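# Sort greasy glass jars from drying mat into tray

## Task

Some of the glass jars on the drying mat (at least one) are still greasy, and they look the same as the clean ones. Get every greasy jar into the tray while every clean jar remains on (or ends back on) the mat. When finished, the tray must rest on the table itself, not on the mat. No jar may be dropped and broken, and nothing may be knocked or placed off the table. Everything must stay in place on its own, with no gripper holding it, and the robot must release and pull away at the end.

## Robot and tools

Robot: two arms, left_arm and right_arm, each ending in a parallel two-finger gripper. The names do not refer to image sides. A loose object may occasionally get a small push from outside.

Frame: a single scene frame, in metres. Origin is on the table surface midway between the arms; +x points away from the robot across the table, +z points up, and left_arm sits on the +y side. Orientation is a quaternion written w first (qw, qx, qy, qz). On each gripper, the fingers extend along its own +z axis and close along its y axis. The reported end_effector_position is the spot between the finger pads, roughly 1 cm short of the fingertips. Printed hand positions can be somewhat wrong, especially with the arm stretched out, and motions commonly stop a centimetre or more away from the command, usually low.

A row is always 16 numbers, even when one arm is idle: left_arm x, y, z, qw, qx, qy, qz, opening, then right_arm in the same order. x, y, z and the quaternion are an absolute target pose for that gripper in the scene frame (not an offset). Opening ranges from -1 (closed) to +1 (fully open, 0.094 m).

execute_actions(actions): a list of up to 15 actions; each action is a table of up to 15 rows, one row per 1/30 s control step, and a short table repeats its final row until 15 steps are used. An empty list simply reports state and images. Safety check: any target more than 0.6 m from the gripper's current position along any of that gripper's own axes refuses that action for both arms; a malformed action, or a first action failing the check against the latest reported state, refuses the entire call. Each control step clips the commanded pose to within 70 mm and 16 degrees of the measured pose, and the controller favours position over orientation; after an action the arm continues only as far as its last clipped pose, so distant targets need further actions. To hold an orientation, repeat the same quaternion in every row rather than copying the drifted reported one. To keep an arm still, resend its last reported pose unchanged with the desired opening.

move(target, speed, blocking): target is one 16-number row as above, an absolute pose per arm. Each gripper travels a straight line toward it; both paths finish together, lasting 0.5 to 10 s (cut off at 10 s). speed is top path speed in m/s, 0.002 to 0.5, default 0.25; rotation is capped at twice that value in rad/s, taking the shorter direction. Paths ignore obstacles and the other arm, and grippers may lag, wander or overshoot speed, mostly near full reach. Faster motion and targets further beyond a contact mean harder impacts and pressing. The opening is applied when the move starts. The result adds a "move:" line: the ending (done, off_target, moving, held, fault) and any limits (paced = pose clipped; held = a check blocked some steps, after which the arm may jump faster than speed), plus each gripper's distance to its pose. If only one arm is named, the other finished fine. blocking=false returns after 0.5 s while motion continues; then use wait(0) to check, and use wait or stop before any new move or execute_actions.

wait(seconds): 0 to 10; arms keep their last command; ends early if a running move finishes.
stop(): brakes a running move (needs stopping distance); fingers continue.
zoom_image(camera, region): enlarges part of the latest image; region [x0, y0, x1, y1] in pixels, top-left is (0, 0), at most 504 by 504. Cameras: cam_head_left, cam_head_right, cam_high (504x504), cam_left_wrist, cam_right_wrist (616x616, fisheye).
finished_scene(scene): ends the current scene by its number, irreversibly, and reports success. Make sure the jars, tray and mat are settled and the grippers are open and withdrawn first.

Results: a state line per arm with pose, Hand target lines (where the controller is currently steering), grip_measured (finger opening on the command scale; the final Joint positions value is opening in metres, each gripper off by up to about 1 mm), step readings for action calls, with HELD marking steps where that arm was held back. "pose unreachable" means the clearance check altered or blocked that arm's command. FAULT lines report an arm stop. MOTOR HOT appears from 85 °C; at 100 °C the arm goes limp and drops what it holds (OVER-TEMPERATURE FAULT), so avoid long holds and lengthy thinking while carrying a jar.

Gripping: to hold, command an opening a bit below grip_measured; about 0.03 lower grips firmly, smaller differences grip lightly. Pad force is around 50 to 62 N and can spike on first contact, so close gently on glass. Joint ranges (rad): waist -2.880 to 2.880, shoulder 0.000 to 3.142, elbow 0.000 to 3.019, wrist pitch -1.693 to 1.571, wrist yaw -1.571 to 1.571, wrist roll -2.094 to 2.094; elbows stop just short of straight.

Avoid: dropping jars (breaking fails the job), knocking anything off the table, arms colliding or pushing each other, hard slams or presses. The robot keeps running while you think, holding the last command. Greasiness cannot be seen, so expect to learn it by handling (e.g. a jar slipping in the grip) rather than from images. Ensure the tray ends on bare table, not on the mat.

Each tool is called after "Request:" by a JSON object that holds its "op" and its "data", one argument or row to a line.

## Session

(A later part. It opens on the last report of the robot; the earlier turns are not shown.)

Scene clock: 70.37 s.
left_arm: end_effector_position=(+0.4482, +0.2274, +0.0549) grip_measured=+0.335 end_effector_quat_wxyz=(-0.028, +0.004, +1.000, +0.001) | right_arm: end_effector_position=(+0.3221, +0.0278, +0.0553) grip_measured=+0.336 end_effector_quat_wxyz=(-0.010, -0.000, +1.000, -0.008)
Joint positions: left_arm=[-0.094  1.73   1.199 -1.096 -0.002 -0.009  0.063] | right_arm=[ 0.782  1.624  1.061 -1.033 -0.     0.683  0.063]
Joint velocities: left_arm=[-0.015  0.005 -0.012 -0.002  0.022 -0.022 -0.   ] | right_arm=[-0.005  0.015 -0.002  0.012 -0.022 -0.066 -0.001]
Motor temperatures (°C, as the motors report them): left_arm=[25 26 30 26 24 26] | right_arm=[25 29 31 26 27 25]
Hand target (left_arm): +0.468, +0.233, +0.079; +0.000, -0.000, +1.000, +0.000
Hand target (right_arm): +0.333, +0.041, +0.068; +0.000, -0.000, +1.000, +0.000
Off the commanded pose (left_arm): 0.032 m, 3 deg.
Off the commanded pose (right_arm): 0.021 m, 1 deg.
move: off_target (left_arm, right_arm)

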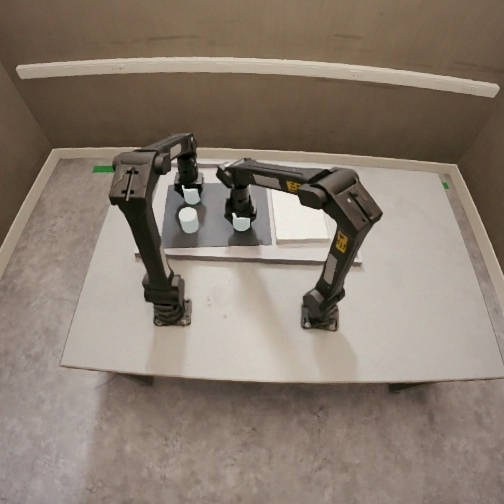

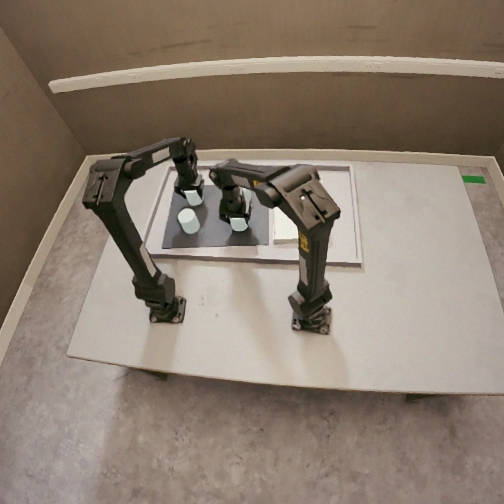

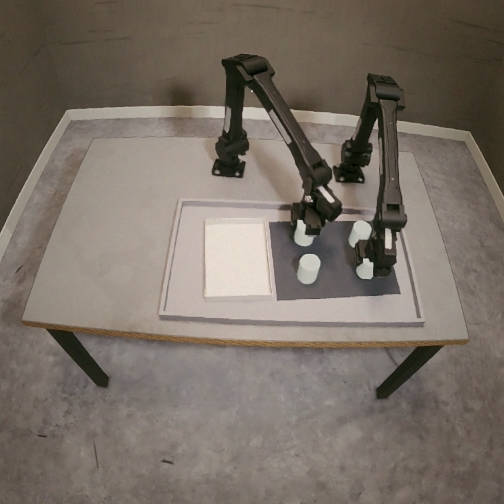

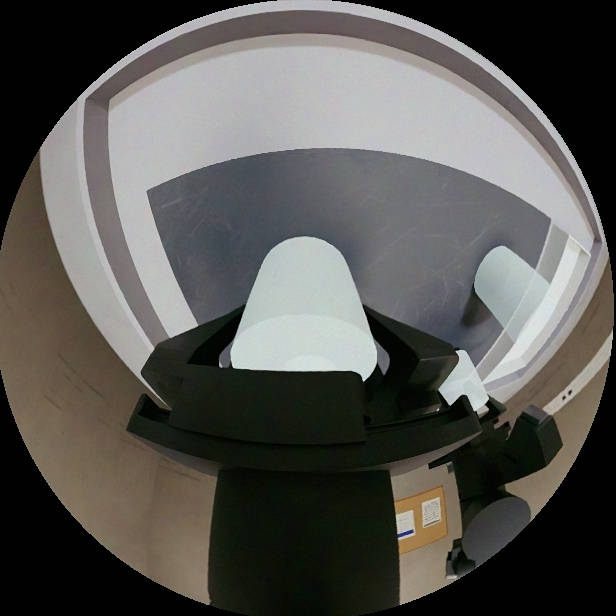

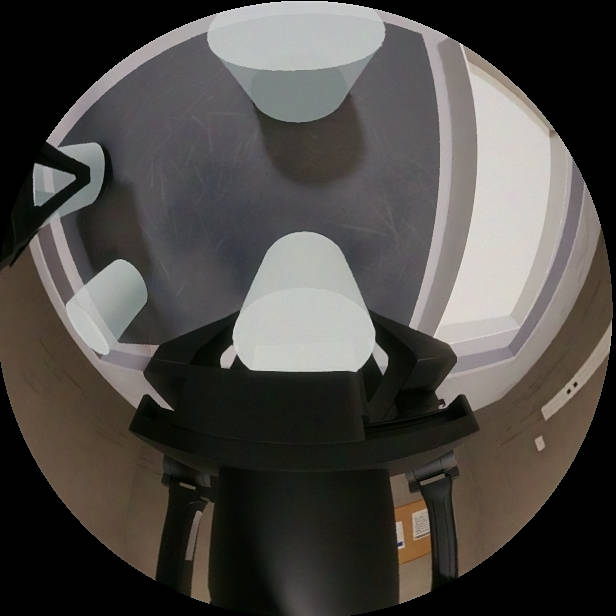

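Request:
{"op": "execute_actions", "data": {
  "actions": [
    [[0.47,0.233,0.078,0,0,1,0,0.338,0.333,0.041,0.068,0,0,1,0,0.339]]
  ]
}}

Scene clock: 71.07 s.
left_arm: end_effector_position=(+0.4481, +0.2274, +0.0549) grip_measured=+0.338 end_effector_quat_wxyz=(-0.028, +0.004, +1.000, +0.001) | right_arm: end_effector_position=(+0.3232, +0.0287, +0.0565) grip_measured=+0.338 end_effector_quat_wxyz=(-0.009, -0.000, +1.000, -0.007)
Joint positions: left_arm=[-0.094  1.73   1.199 -1.096 -0.002 -0.009  0.063] | right_arm=[ 0.782  1.624  1.065 -1.034 -0.     0.683  0.063]
Joint velocities: left_arm=[-0.005 -0.005  0.002  0.007  0.066 -0.051 -0.001] | right_arm=[ 0.005  0.005 -0.002 -0.002  0.066 -0.007 -0.   ]
Motor temperatures (°C, as the motors report them): left_arm=[25 26 30 26 24 26] | right_arm=[25 29 31 26 27 25]
Hand target (left_arm): +0.468, +0.233, +0.079; +0.000, +0.000, +1.000, +0.001
Hand target (right_arm): +0.333, +0.041, +0.068; +0.000, +0.000, +1.000, +0.000
Off the commanded pose (left_arm): 0.032 m, 3 deg.
Off the commanded pose (right_arm): 0.019 m, 1 deg.
Step readings (end_effector_position):
0: left_arm (+0.4481, +0.2274, +0.0549) | right_arm (+0.3220, +0.0278, +0.0553)
1: left_arm (+0.4481, +0.2274, +0.0549) | right_arm (+0.3220, +0.0278, +0.0553)
2: left_arm (+0.4481, +0.2274, +0.0549) | right_arm (+0.3220, +0.0278, +0.0553)
4: left_arm (+0.4481, +0.2274, +0.0549) | right_arm (+0.3220, +0.0278, +0.0553)
8: left_arm (+0.4481, +0.2274, +0.0549) | right_arm (+0.3225, +0.0282, +0.0559)
15: end_effector_position above

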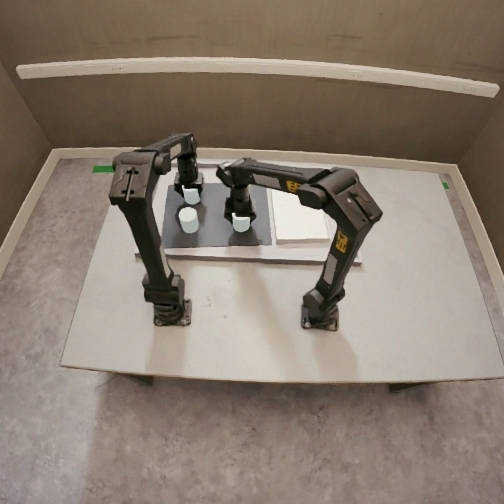

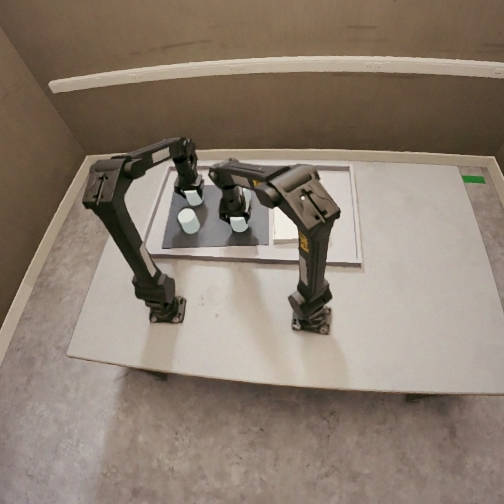

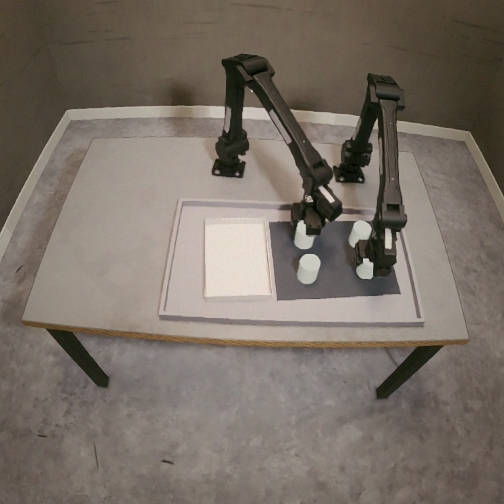

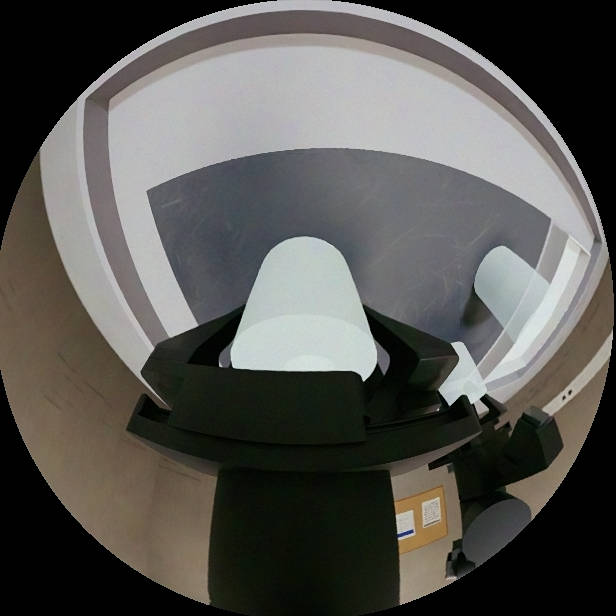

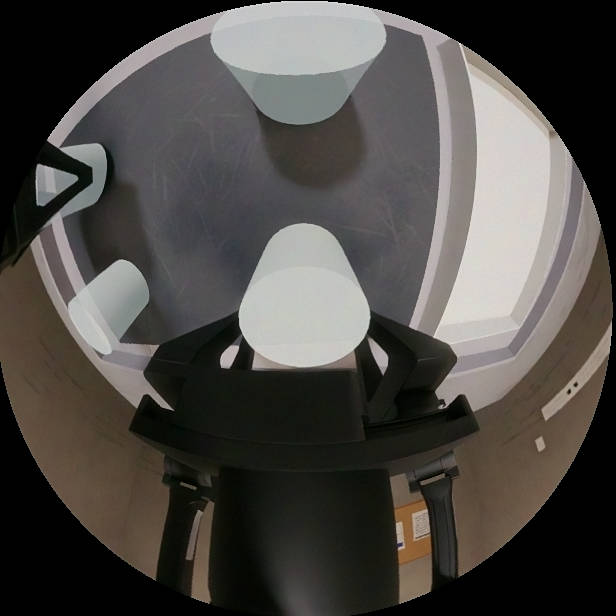

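Request:
{"op": "execute_actions", "data": {
  "actions": [
    [[0.47,0.233,0.078,0,0,1,0,0.341,0.333,0.041,0.068,0,0,1,0,0.36]]
  ]
}}

Scene clock: 72.33 s.
left_arm: end_effector_position=(+0.4482, +0.2274, +0.0550) grip_measured=+0.340 end_effector_quat_wxyz=(-0.028, +0.004, +1.000, +0.001) | right_arm: end_effector_position=(+0.3232, +0.0287, +0.0565) grip_measured=+0.358 end_effector_quat_wxyz=(-0.009, -0.000, +1.000, -0.007)
Joint positions: left_arm=[-0.094  1.73   1.199 -1.096 -0.002 -0.009  0.063] | right_arm=[ 0.782  1.624  1.065 -1.034 -0.     0.683  0.064]
Joint velocities: left_arm=[-0.005 -0.005  0.002 -0.007 -0.022  0.007 -0.   ] | right_arm=[ 0.005 -0.015 -0.007 -0.012 -0.007 -0.139  0.001]
Motor temperatures (°C, as the motors report them): left_arm=[25 26 31 26 24 26] | right_arm=[25 29 32 26 27 25]
Hand target (left_arm): +0.468, +0.233, +0.079; +0.000, +0.000, +1.000, +0.001
Hand target (right_arm): +0.333, +0.041, +0.068; +0.000, +0.000, +1.000, +0.000
Off the commanded pose (left_arm): 0.032 m, 3 deg.
Off the commanded pose (right_arm): 0.019 m, 1 deg.
Step readings (end_effector_position):
0: left_arm (+0.4481, +0.2274, +0.0549) | right_arm (+0.3232, +0.0287, +0.0565)
1: left_arm (+0.4481, +0.2274, +0.0549) | right_arm (+0.3232, +0.0287, +0.0565)
2: left_arm (+0.4481, +0.2274, +0.0549) | right_arm (+0.3232, +0.0287, +0.0565)
4: left_arm (+0.4481, +0.2274, +0.0549) | right_arm (+0.3232, +0.0287, +0.0565)
8: left_arm (+0.4483, +0.2274, +0.0550) | right_arm (+0.3232, +0.0287, +0.0565)
15: end_effector_position above

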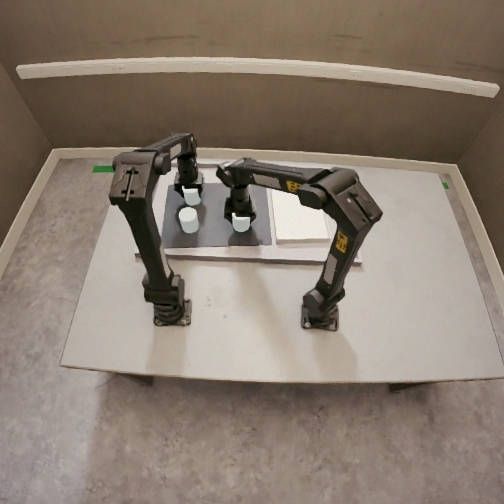

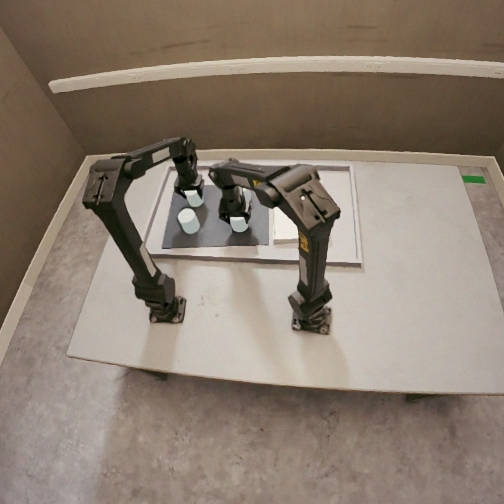

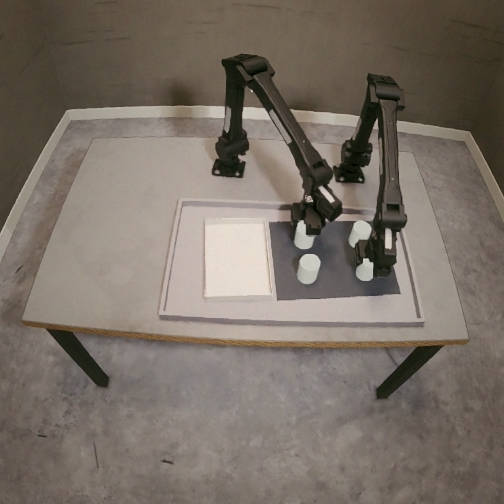

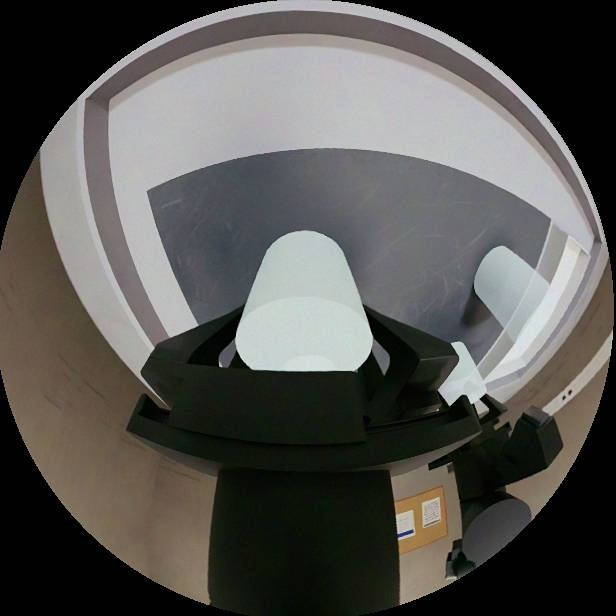

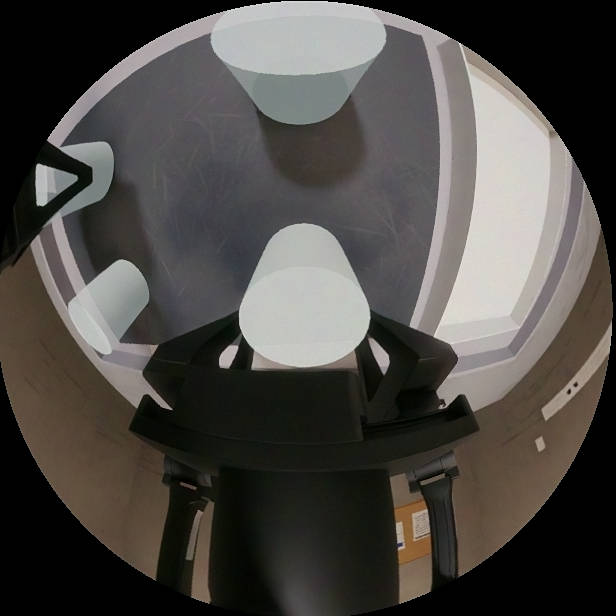

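Request:
{"op": "move", "data": {
  "target": [0.465,0.233,0.095,0,0,1,0,0.7,0.333,0.039,0.085,0,0,1,0,0.7],
  "speed": 0.05
}}

Request:
{"op": "move", "data": {
  "target": [0.452,0.233,0.055,0,0,1,0,0.7,0.322,0.03,0.046,0,0,1,0,0.7],
  "speed": 0.04
}}

Scene clock: 75.27 s.
left_arm: end_effector_position=(+0.4461, +0.2274, +0.0703) grip_measured=+0.698 end_effector_quat_wxyz=(-0.028, +0.004, +1.000, +0.001) | right_arm: end_effector_position=(+0.3226, +0.0282, +0.0668) grip_measured=+0.698 end_effector_quat_wxyz=(-0.014, -0.000, +1.000, -0.012)
Joint positions: left_arm=[-0.094  1.705  1.212 -1.134 -0.002 -0.009  0.08 ] | right_arm=[ 0.782  1.616  1.086 -1.077 -0.     0.683  0.08 ]
Joint velocities: left_arm=[-0.005 -0.024  0.007 -0.002 -0.007  0.022  0.   ] | right_arm=[-0.015 -0.005 -0.002  0.007  0.066 -0.022  0.001]
Motor temperatures (°C, as the motors report them): left_arm=[25 26 31 26 24 26] | right_arm=[25 29 32 26 27 25]
Hand target (left_arm): +0.463, +0.233, +0.096; +0.000, +0.000, +1.000, +0.001
Hand target (right_arm): +0.333, +0.039, +0.085; -0.000, +0.000, +1.000, +0.000
Off the commanded pose (left_arm): 0.032 m, 3 deg.
Off the commanded pose (right_arm): 0.024 m, 2 deg.
move: off_target (left_arm, right_arm)

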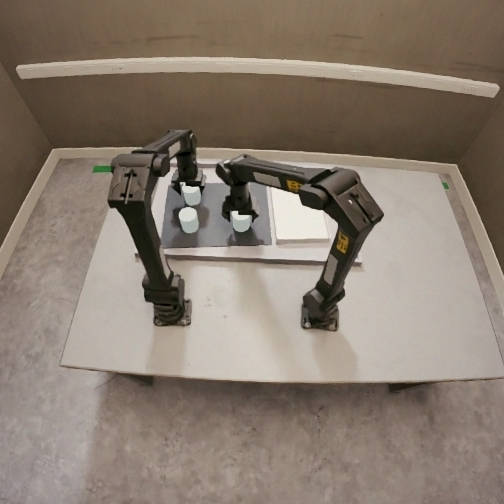

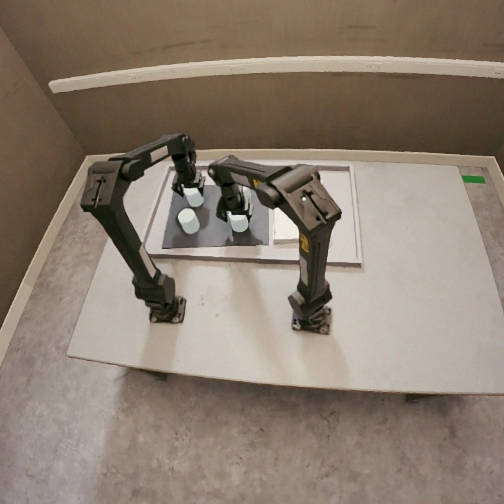

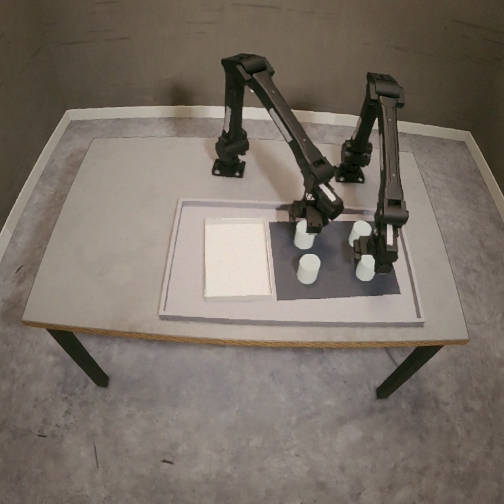

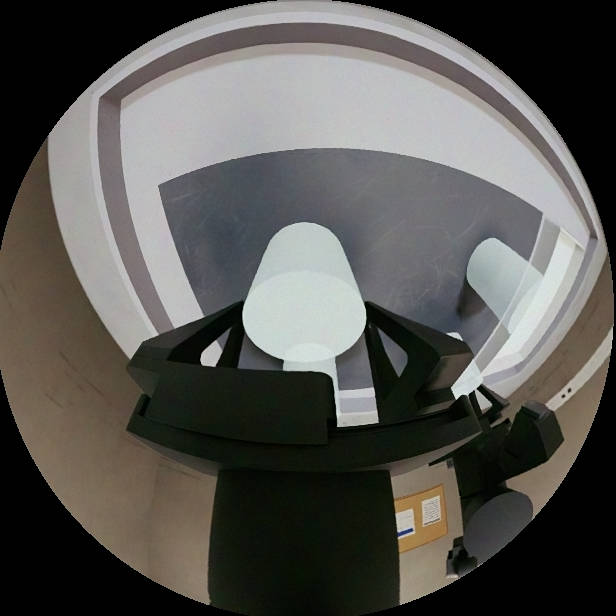

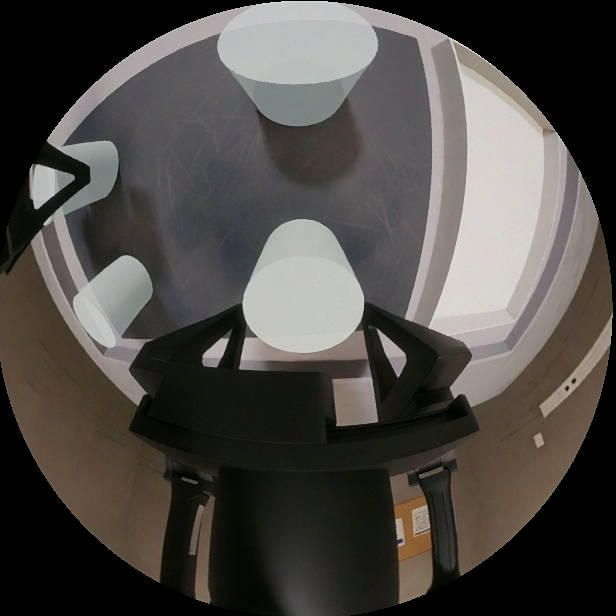

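Scene clock: 76.20 s.
left_arm: end_effector_position=(+0.4497, +0.2274, +0.0560) grip_measured=+0.698 end_effector_quat_wxyz=(-0.005, +0.004, +1.000, +0.001) | right_arm: end_effector_position=(+0.3239, +0.0294, +0.0533) grip_measured=+0.698 end_effector_quat_wxyz=(+0.001, -0.000, +1.000, +0.001)
Joint positions: left_arm=[-0.094  1.705  1.17  -1.045 -0.002 -0.009  0.08 ] | right_arm=[ 0.782  1.616  1.045 -0.996 -0.     0.683  0.08 ]
Joint velocities: left_arm=[ 0.015  0.005 -0.012  0.007 -0.007 -0.051 -0.   ] | right_arm=[ 0.005 -0.015 -0.002  0.037 -0.051  0.066  0.   ]
Motor temperatures (°C, as the motors report them): left_arm=[25 26 31 26 24 26] | right_arm=[25 29 32 26 27 25]
Hand target (left_arm): +0.452, +0.233, +0.055; -0.000, +0.000, +1.000, +0.001
Hand target (right_arm): +0.322, +0.030, +0.046; -0.000, +0.000, +1.000, +0.000
Off the commanded pose (left_arm): 0.006 m, 1 deg.
Off the commanded pose (right_arm): 0.008 m, 0 deg.
move: done

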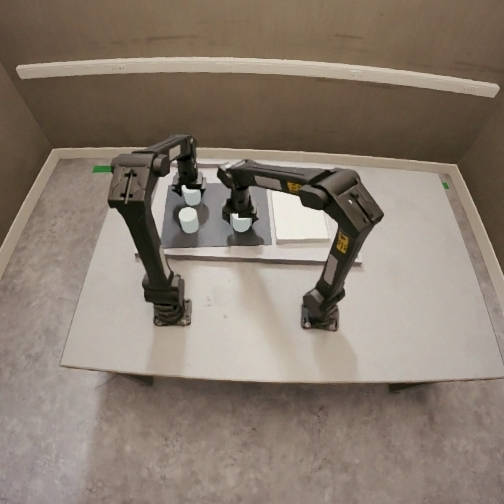

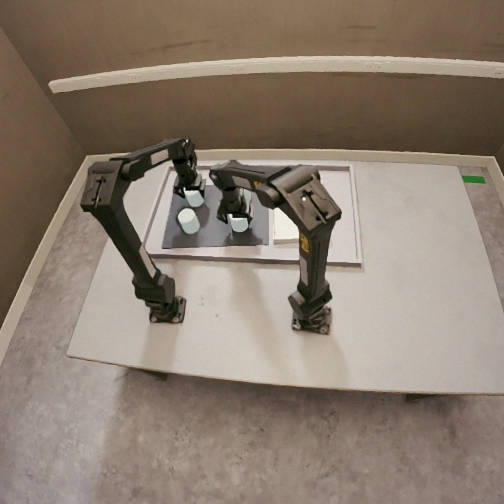

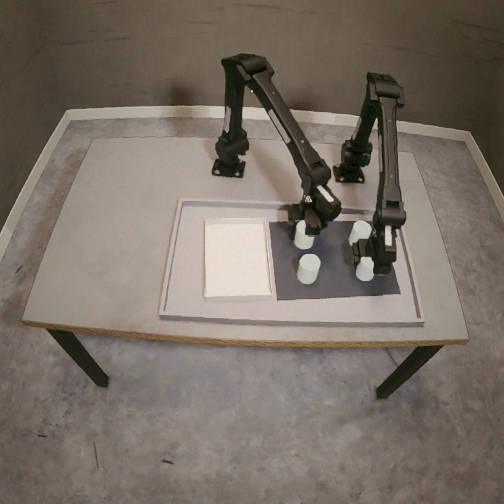

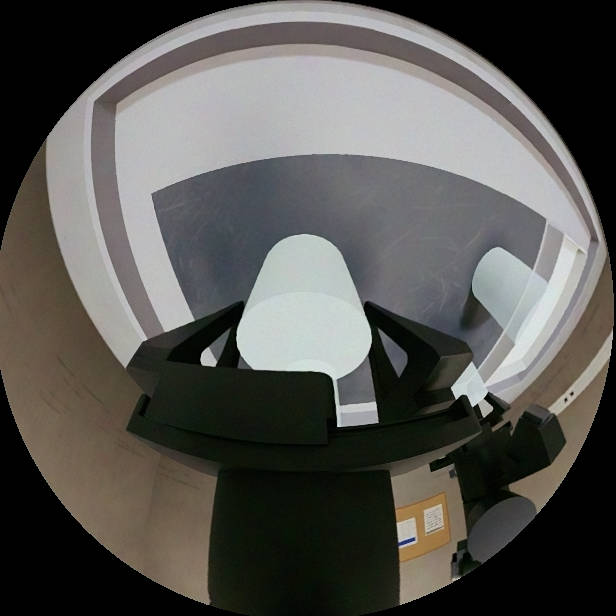

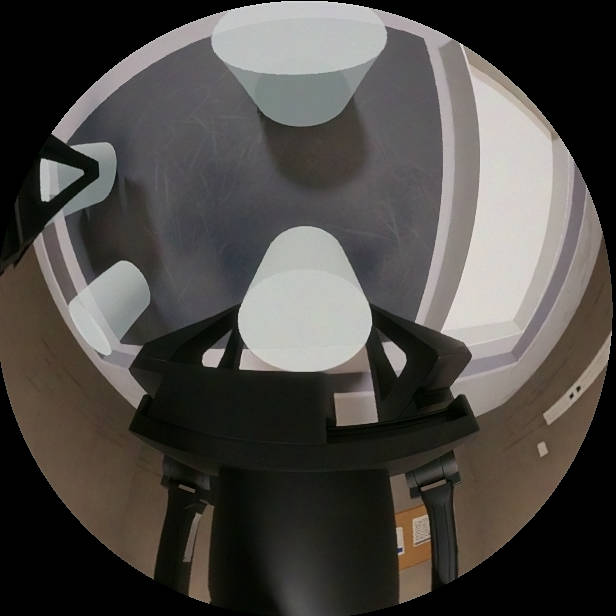

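Request:
{"op": "execute_actions", "data": {
  "actions": [
    [[0.452,0.233,0.055,0,0,1,0,0.7,0.325,0.029,0.046,0,0,1,0,0.7],[0.452,0.233,0.055,0,0,1,0,0.7,0.328,0.028,0.046,0,0,1,0,0.7],[0.452,0.233,0.055,0,0,1,0,0.7,0.331,0.027,0.046,0,0,1,0,0.7],[0.452,0.233,0.055,0,0,1,0,0.7,0.333,0.027,0.046,0,0,1,0,0.7]]
  ]
}}

Scene clock: 76.80 s.
left_arm: end_effector_position=(+0.4498, +0.2274, +0.0560) grip_measured=+0.698 end_effector_quat_wxyz=(-0.005, +0.004, +1.000, +0.001) | right_arm: end_effector_position=(+0.3255, +0.0275, +0.0533) grip_measured=+0.698 end_effector_quat_wxyz=(+0.001, -0.001, +1.000, +0.001)
Joint positions: left_arm=[-0.094  1.705  1.17  -1.045 -0.002 -0.009  0.08 ] | right_arm=[ 0.776  1.616  1.045 -0.996 -0.     0.675  0.08 ]
Joint velocities: left_arm=[ 0.005 -0.024 -0.002 -0.002 -0.139 -0.007 -0.   ] | right_arm=[ 0.005  0.005 -0.017 -0.012 -0.007  0.007  0.   ]
Motor temperatures (°C, as the motors report them): left_arm=[25 26 31 26 24 26] | right_arm=[25 29 32 26 27 25]
Hand target (left_arm): +0.452, +0.233, +0.055; -0.000, -0.000, +1.000, +0.000
Hand target (right_arm): +0.333, +0.027, +0.046; -0.000, +0.000, +1.000, -0.000
Off the commanded pose (left_arm): 0.006 m, 1 deg.
Off the commanded pose (right_arm): 0.010 m, 0 deg.
Step readings (end_effector_position):
0: left_arm (+0.4498, +0.2274, +0.0560) | right_arm (+0.3240, +0.0294, +0.0533)
1: left_arm (+0.4498, +0.2274, +0.0560) | right_arm (+0.3240, +0.0294, +0.0533)
2: left_arm (+0.4498, +0.2274, +0.0560) | right_arm (+0.3240, +0.0294, +0.0533)
4: left_arm (+0.4498, +0.2274, +0.0560) | right_arm (+0.3241, +0.0293, +0.0533)
8: left_arm (+0.4498, +0.2274, +0.0560) | right_arm (+0.3251, +0.0280, +0.0533)
15: end_effector_position above

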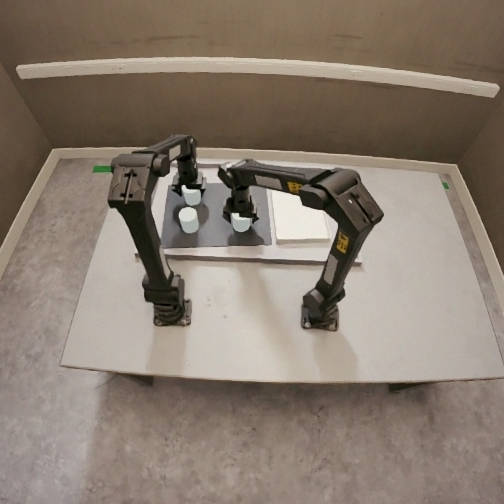

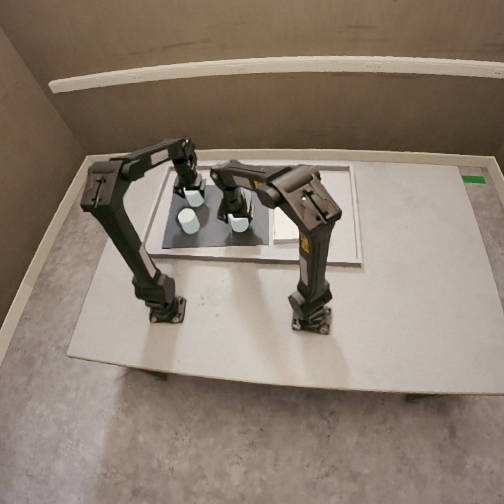

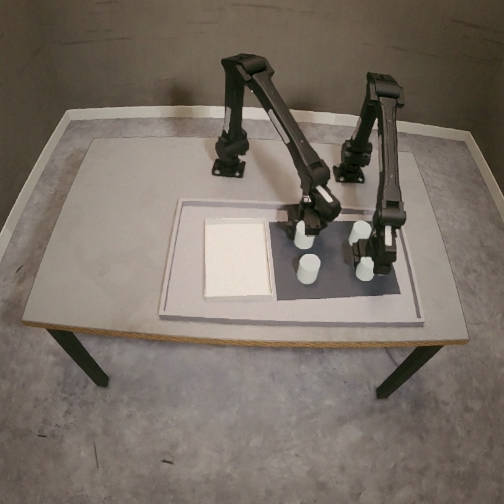

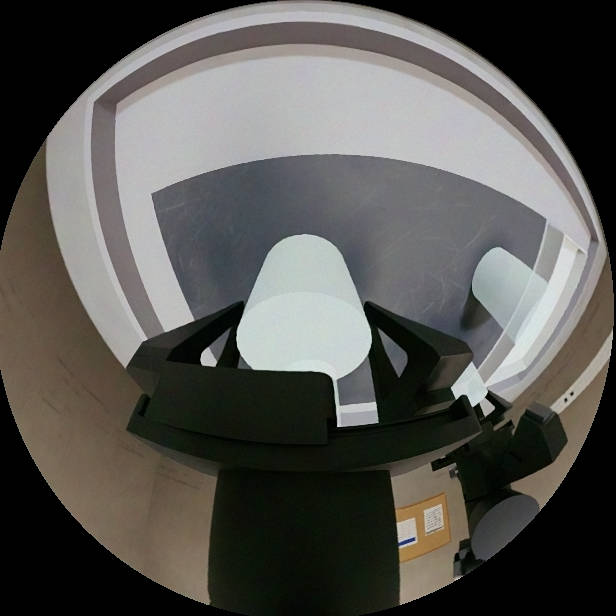

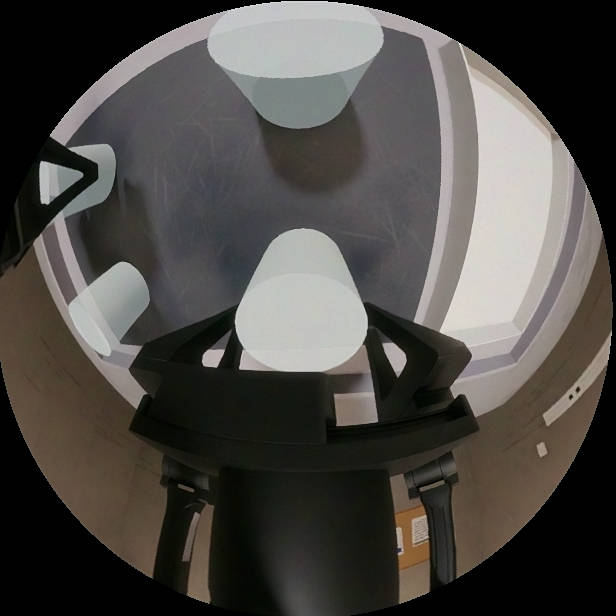

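Request:
{"op": "execute_actions", "data": {
  "actions": [
    [[0.452,0.233,0.055,0,0,1,0,0.7,0.335,0.029,0.046,0,0,1,0,0.7],[0.452,0.233,0.055,0,0,1,0,0.7,0.337,0.031,0.046,0,0,1,0,0.7],[0.452,0.233,0.055,0,0,1,0,0.7,0.339,0.033,0.046,0,0,1,0,0.7]]
  ]
}}

Scene clock: 77.40 s.
left_arm: end_effector_position=(+0.4498, +0.2274, +0.0560) grip_measured=+0.698 end_effector_quat_wxyz=(-0.005, +0.004, +1.000, +0.001) | right_arm: end_effector_position=(+0.3244, +0.0266, +0.0462) grip_measured=+0.698 end_effector_quat_wxyz=(-0.005, -0.002, +1.000, -0.004)
Joint positions: left_arm=[-0.094  1.705  1.17  -1.045 -0.002 -0.009  0.08 ] | right_arm=[ 0.776  1.634  1.045 -0.996 -0.     0.675  0.08 ]
Joint velocities: left_arm=[-0.024  0.015 -0.007 -0.002  0.066 -0.037  0.001] | right_arm=[-0.015  0.005 -0.027 -0.002 -0.051 -0.066  0.   ]
Motor temperatures (°C, as the motors report them): left_arm=[25 26 31 26 24 26] | right_arm=[25 29 32 26 27 25]
Hand target (left_arm): +0.452, +0.233, +0.055; -0.000, -0.000, +1.000, +0.000
Hand target (right_arm): +0.339, +0.033, +0.046; +0.000, -0.000, +1.000, -0.000
Off the commanded pose (left_arm): 0.006 m, 1 deg.
Off the commanded pose (right_arm): 0.016 m, 1 deg.
Step readings (end_effector_position):
0: left_arm (+0.4498, +0.2274, +0.0560) | right_arm (+0.3255, +0.0275, +0.0533)
1: left_arm (+0.4498, +0.2274, +0.0560) | right_arm (+0.3255, +0.0275, +0.0533)
2: left_arm (+0.4498, +0.2274, +0.0560) | right_arm (+0.3255, +0.0275, +0.0530)
4: left_arm (+0.4498, +0.2274, +0.0560) | right_arm (+0.3253, +0.0273, +0.0518)
8: left_arm (+0.4498, +0.2274, +0.0560) | right_arm (+0.3246, +0.0268, +0.0474)
15: end_effector_position above

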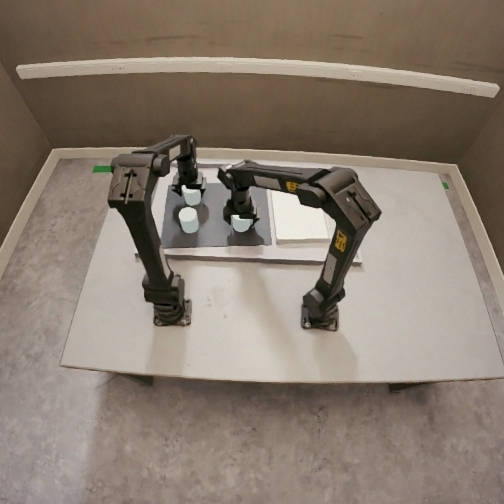

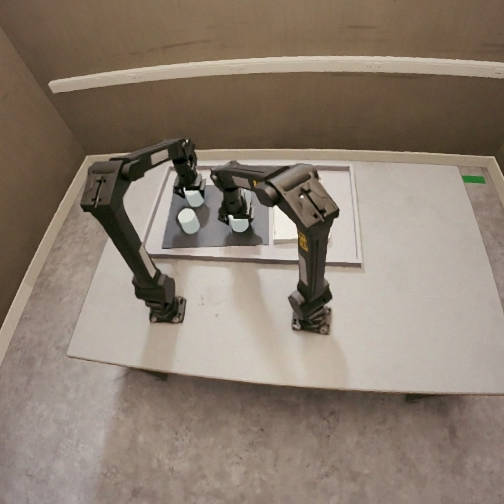

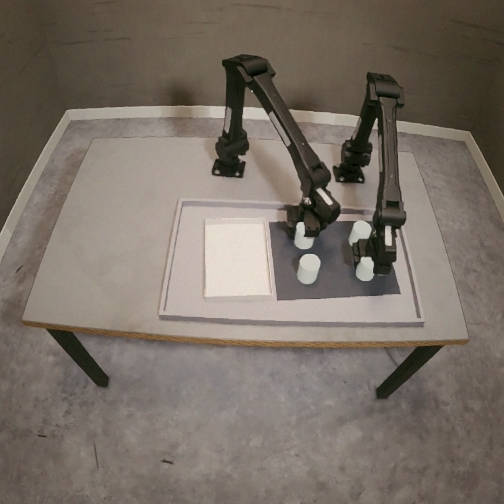

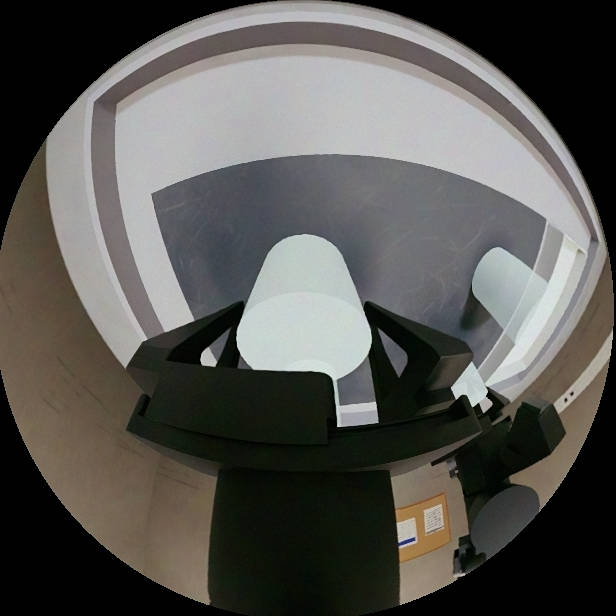

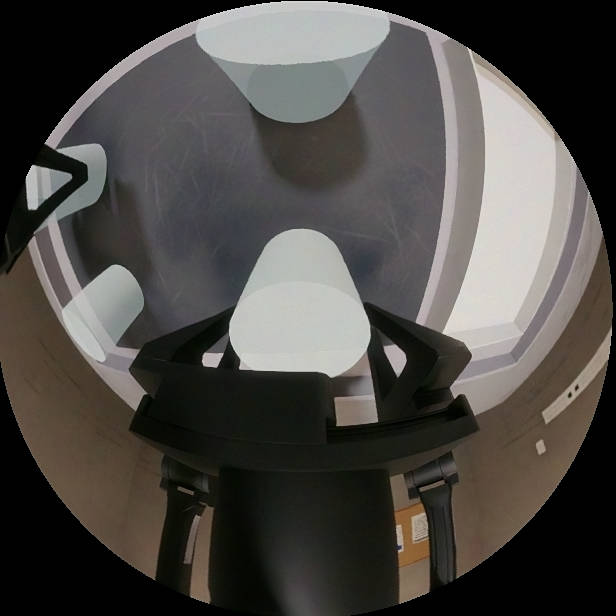

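Request:
{"op": "move", "data": {
  "target": [0.452,0.233,0.055,0,0,1,0,0.7,0.342,0.042,0.11,0,0,1,0,0.8],
  "speed": 0.08
}}

Request:
{"op": "move", "data": {
  "target": [0.452,0.233,0.055,0,0,1,0,0.7,0.327,0.032,0.045,0,0,1,0,0.8],
  "speed": 0.05
}}

Scene clock: 78.73 s.
left_arm: end_effector_position=(+0.4498, +0.2274, +0.0560) grip_measured=+0.698 end_effector_quat_wxyz=(-0.005, +0.004, +1.000, +0.001) | right_arm: end_effector_position=(+0.3322, +0.0328, +0.0919) grip_measured=+0.798 end_effector_quat_wxyz=(-0.014, -0.002, +1.000, -0.011)
Joint positions: left_arm=[-0.094  1.705  1.17  -1.045 -0.002 -0.009  0.08 ] | right_arm=[ 0.776  1.608  1.15  -1.148 -0.     0.675  0.084]
Joint velocities: left_arm=[ 0.005 -0.015 -0.002  0.002  0.022  0.037  0.   ] | right_arm=[ 0.015  0.005  0.017 -0.002 -0.022  0.037 -0.003]
Motor temperatures (°C, as the motors report them): left_arm=[25 26 31 26 24 26] | right_arm=[25 29 32 26 27 25]
Hand target (left_arm): +0.452, +0.233, +0.055; -0.000, -0.000, +1.000, +0.000
Hand target (right_arm): +0.342, +0.042, +0.110; +0.000, +0.000, +1.000, +0.000
Off the commanded pose (left_arm): 0.006 m, 1 deg.
Off the commanded pose (right_arm): 0.023 m, 2 deg.
move: off_target (right_arm)

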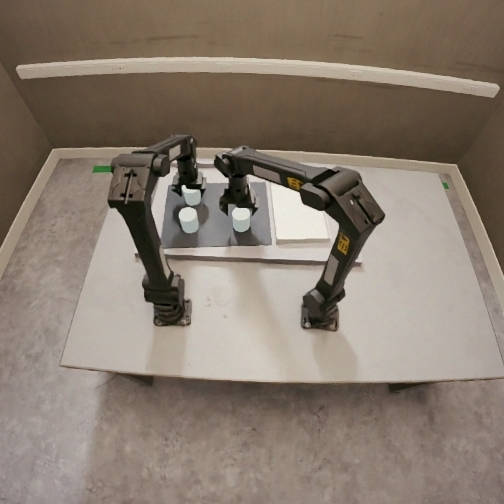

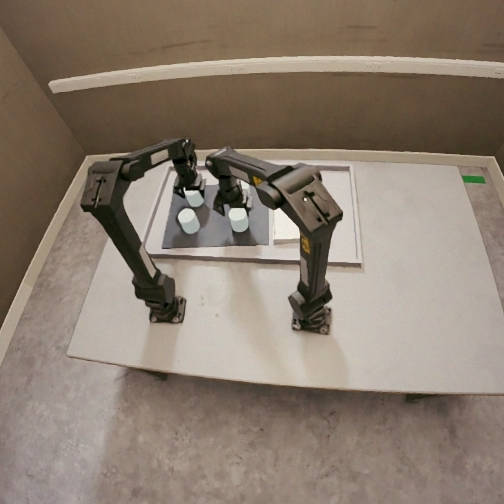

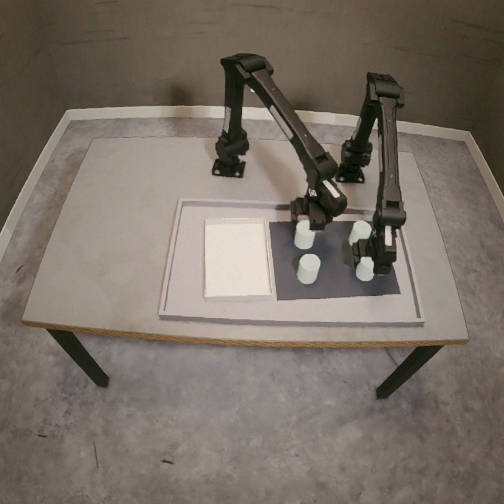

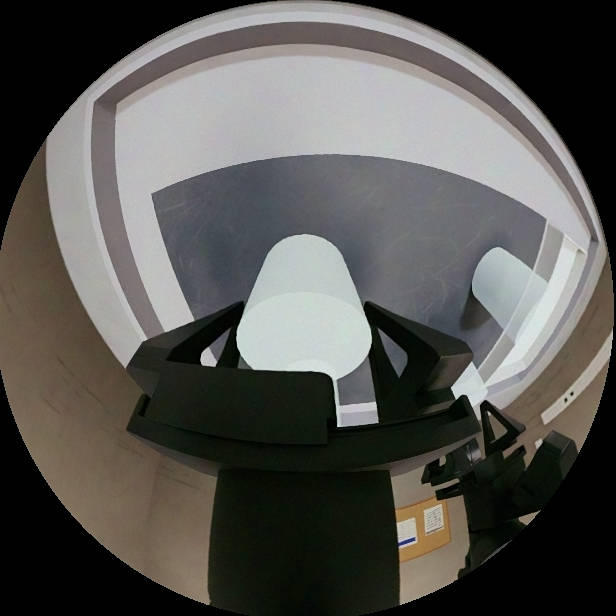

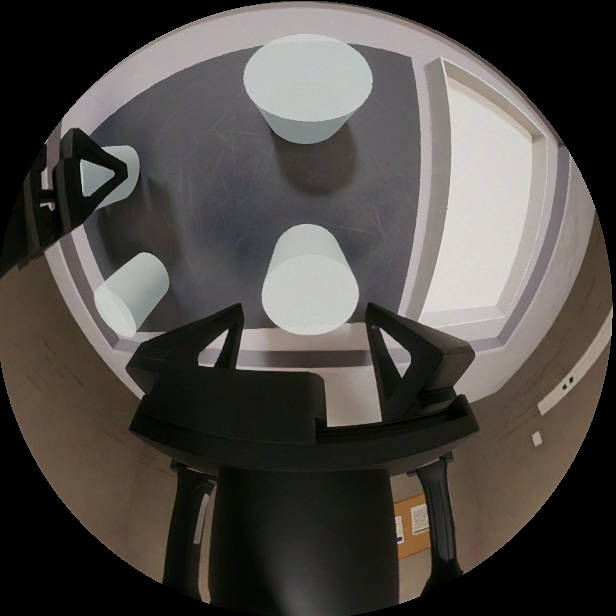

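Scene clock: 79.97 s.
left_arm: end_effector_position=(+0.4498, +0.2274, +0.0560) grip_measured=+0.698 end_effector_quat_wxyz=(-0.005, +0.004, +1.000, +0.001) | right_arm: end_effector_position=(+0.3303, +0.0313, +0.0603) grip_measured=+0.798 end_effector_quat_wxyz=(+0.009, -0.001, +1.000, +0.007)
Joint positions: left_arm=[-0.094  1.705  1.17  -1.045 -0.002 -0.009  0.08 ] | right_arm=[ 0.776  1.61   1.059 -0.997 -0.     0.676  0.084]
Joint velocities: left_arm=[-0.005 -0.024  0.007 -0.022  0.037 -0.022 -0.   ] | right_arm=[-0.015 -0.005  0.012  0.022  0.095 -0.081  0.   ]
Motor temperatures (°C, as the motors report them): left_arm=[25 27 31 26 24 26] | right_arm=[25 29 32 26 27 25]
Hand target (left_arm): +0.452, +0.233, +0.055; -0.000, -0.000, +1.000, +0.000
Hand target (right_arm): +0.327, +0.032, +0.046; -0.000, +0.000, +1.000, +0.000
Off the commanded pose (left_arm): 0.006 m, 1 deg.
Off the commanded pose (right_arm): 0.016 m, 1 deg.
move: off_target (right_arm)

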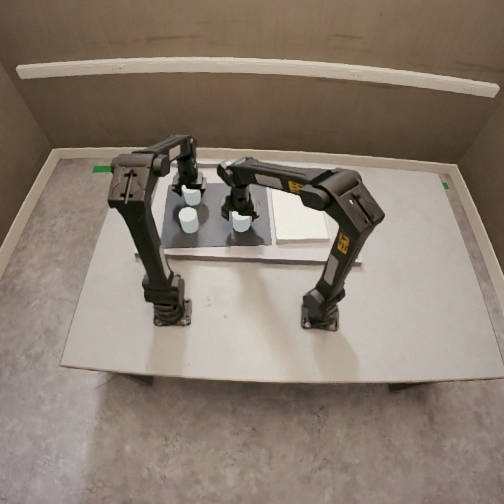

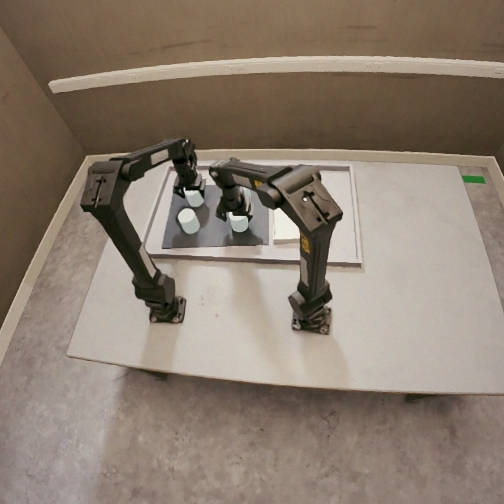

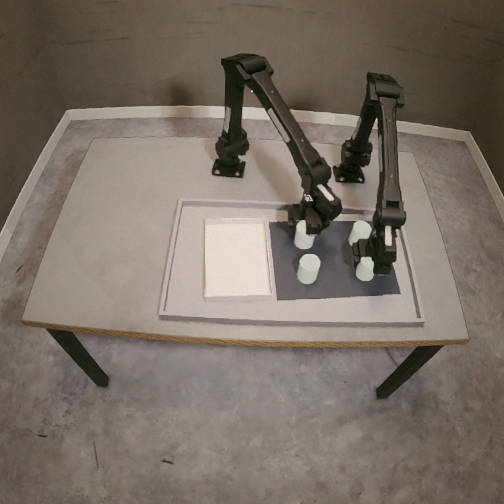

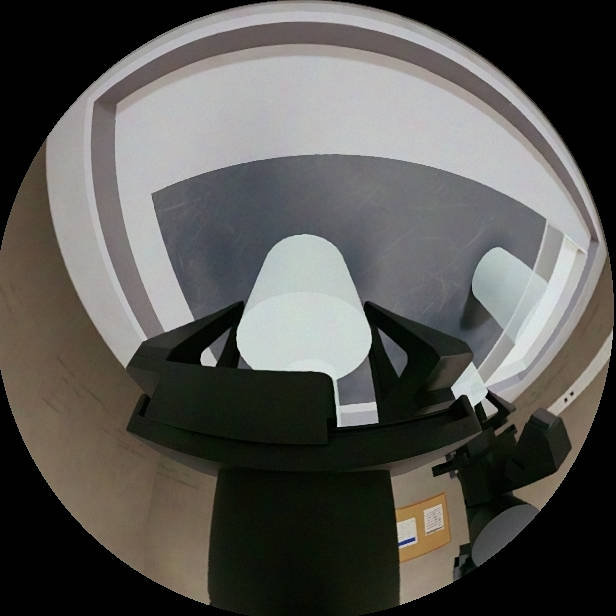

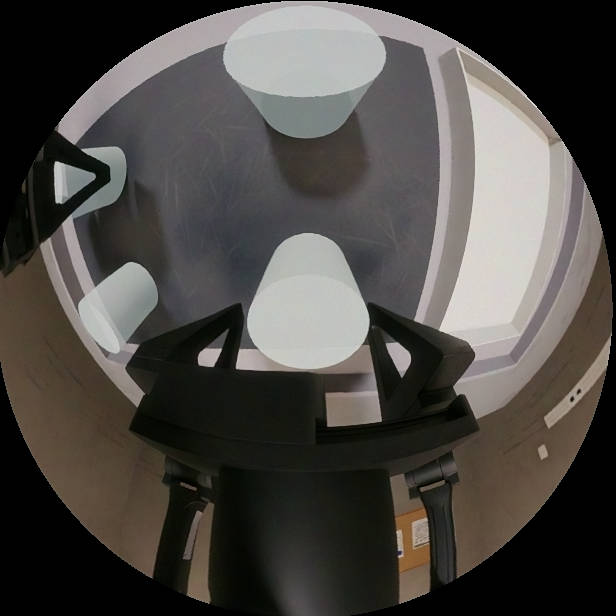

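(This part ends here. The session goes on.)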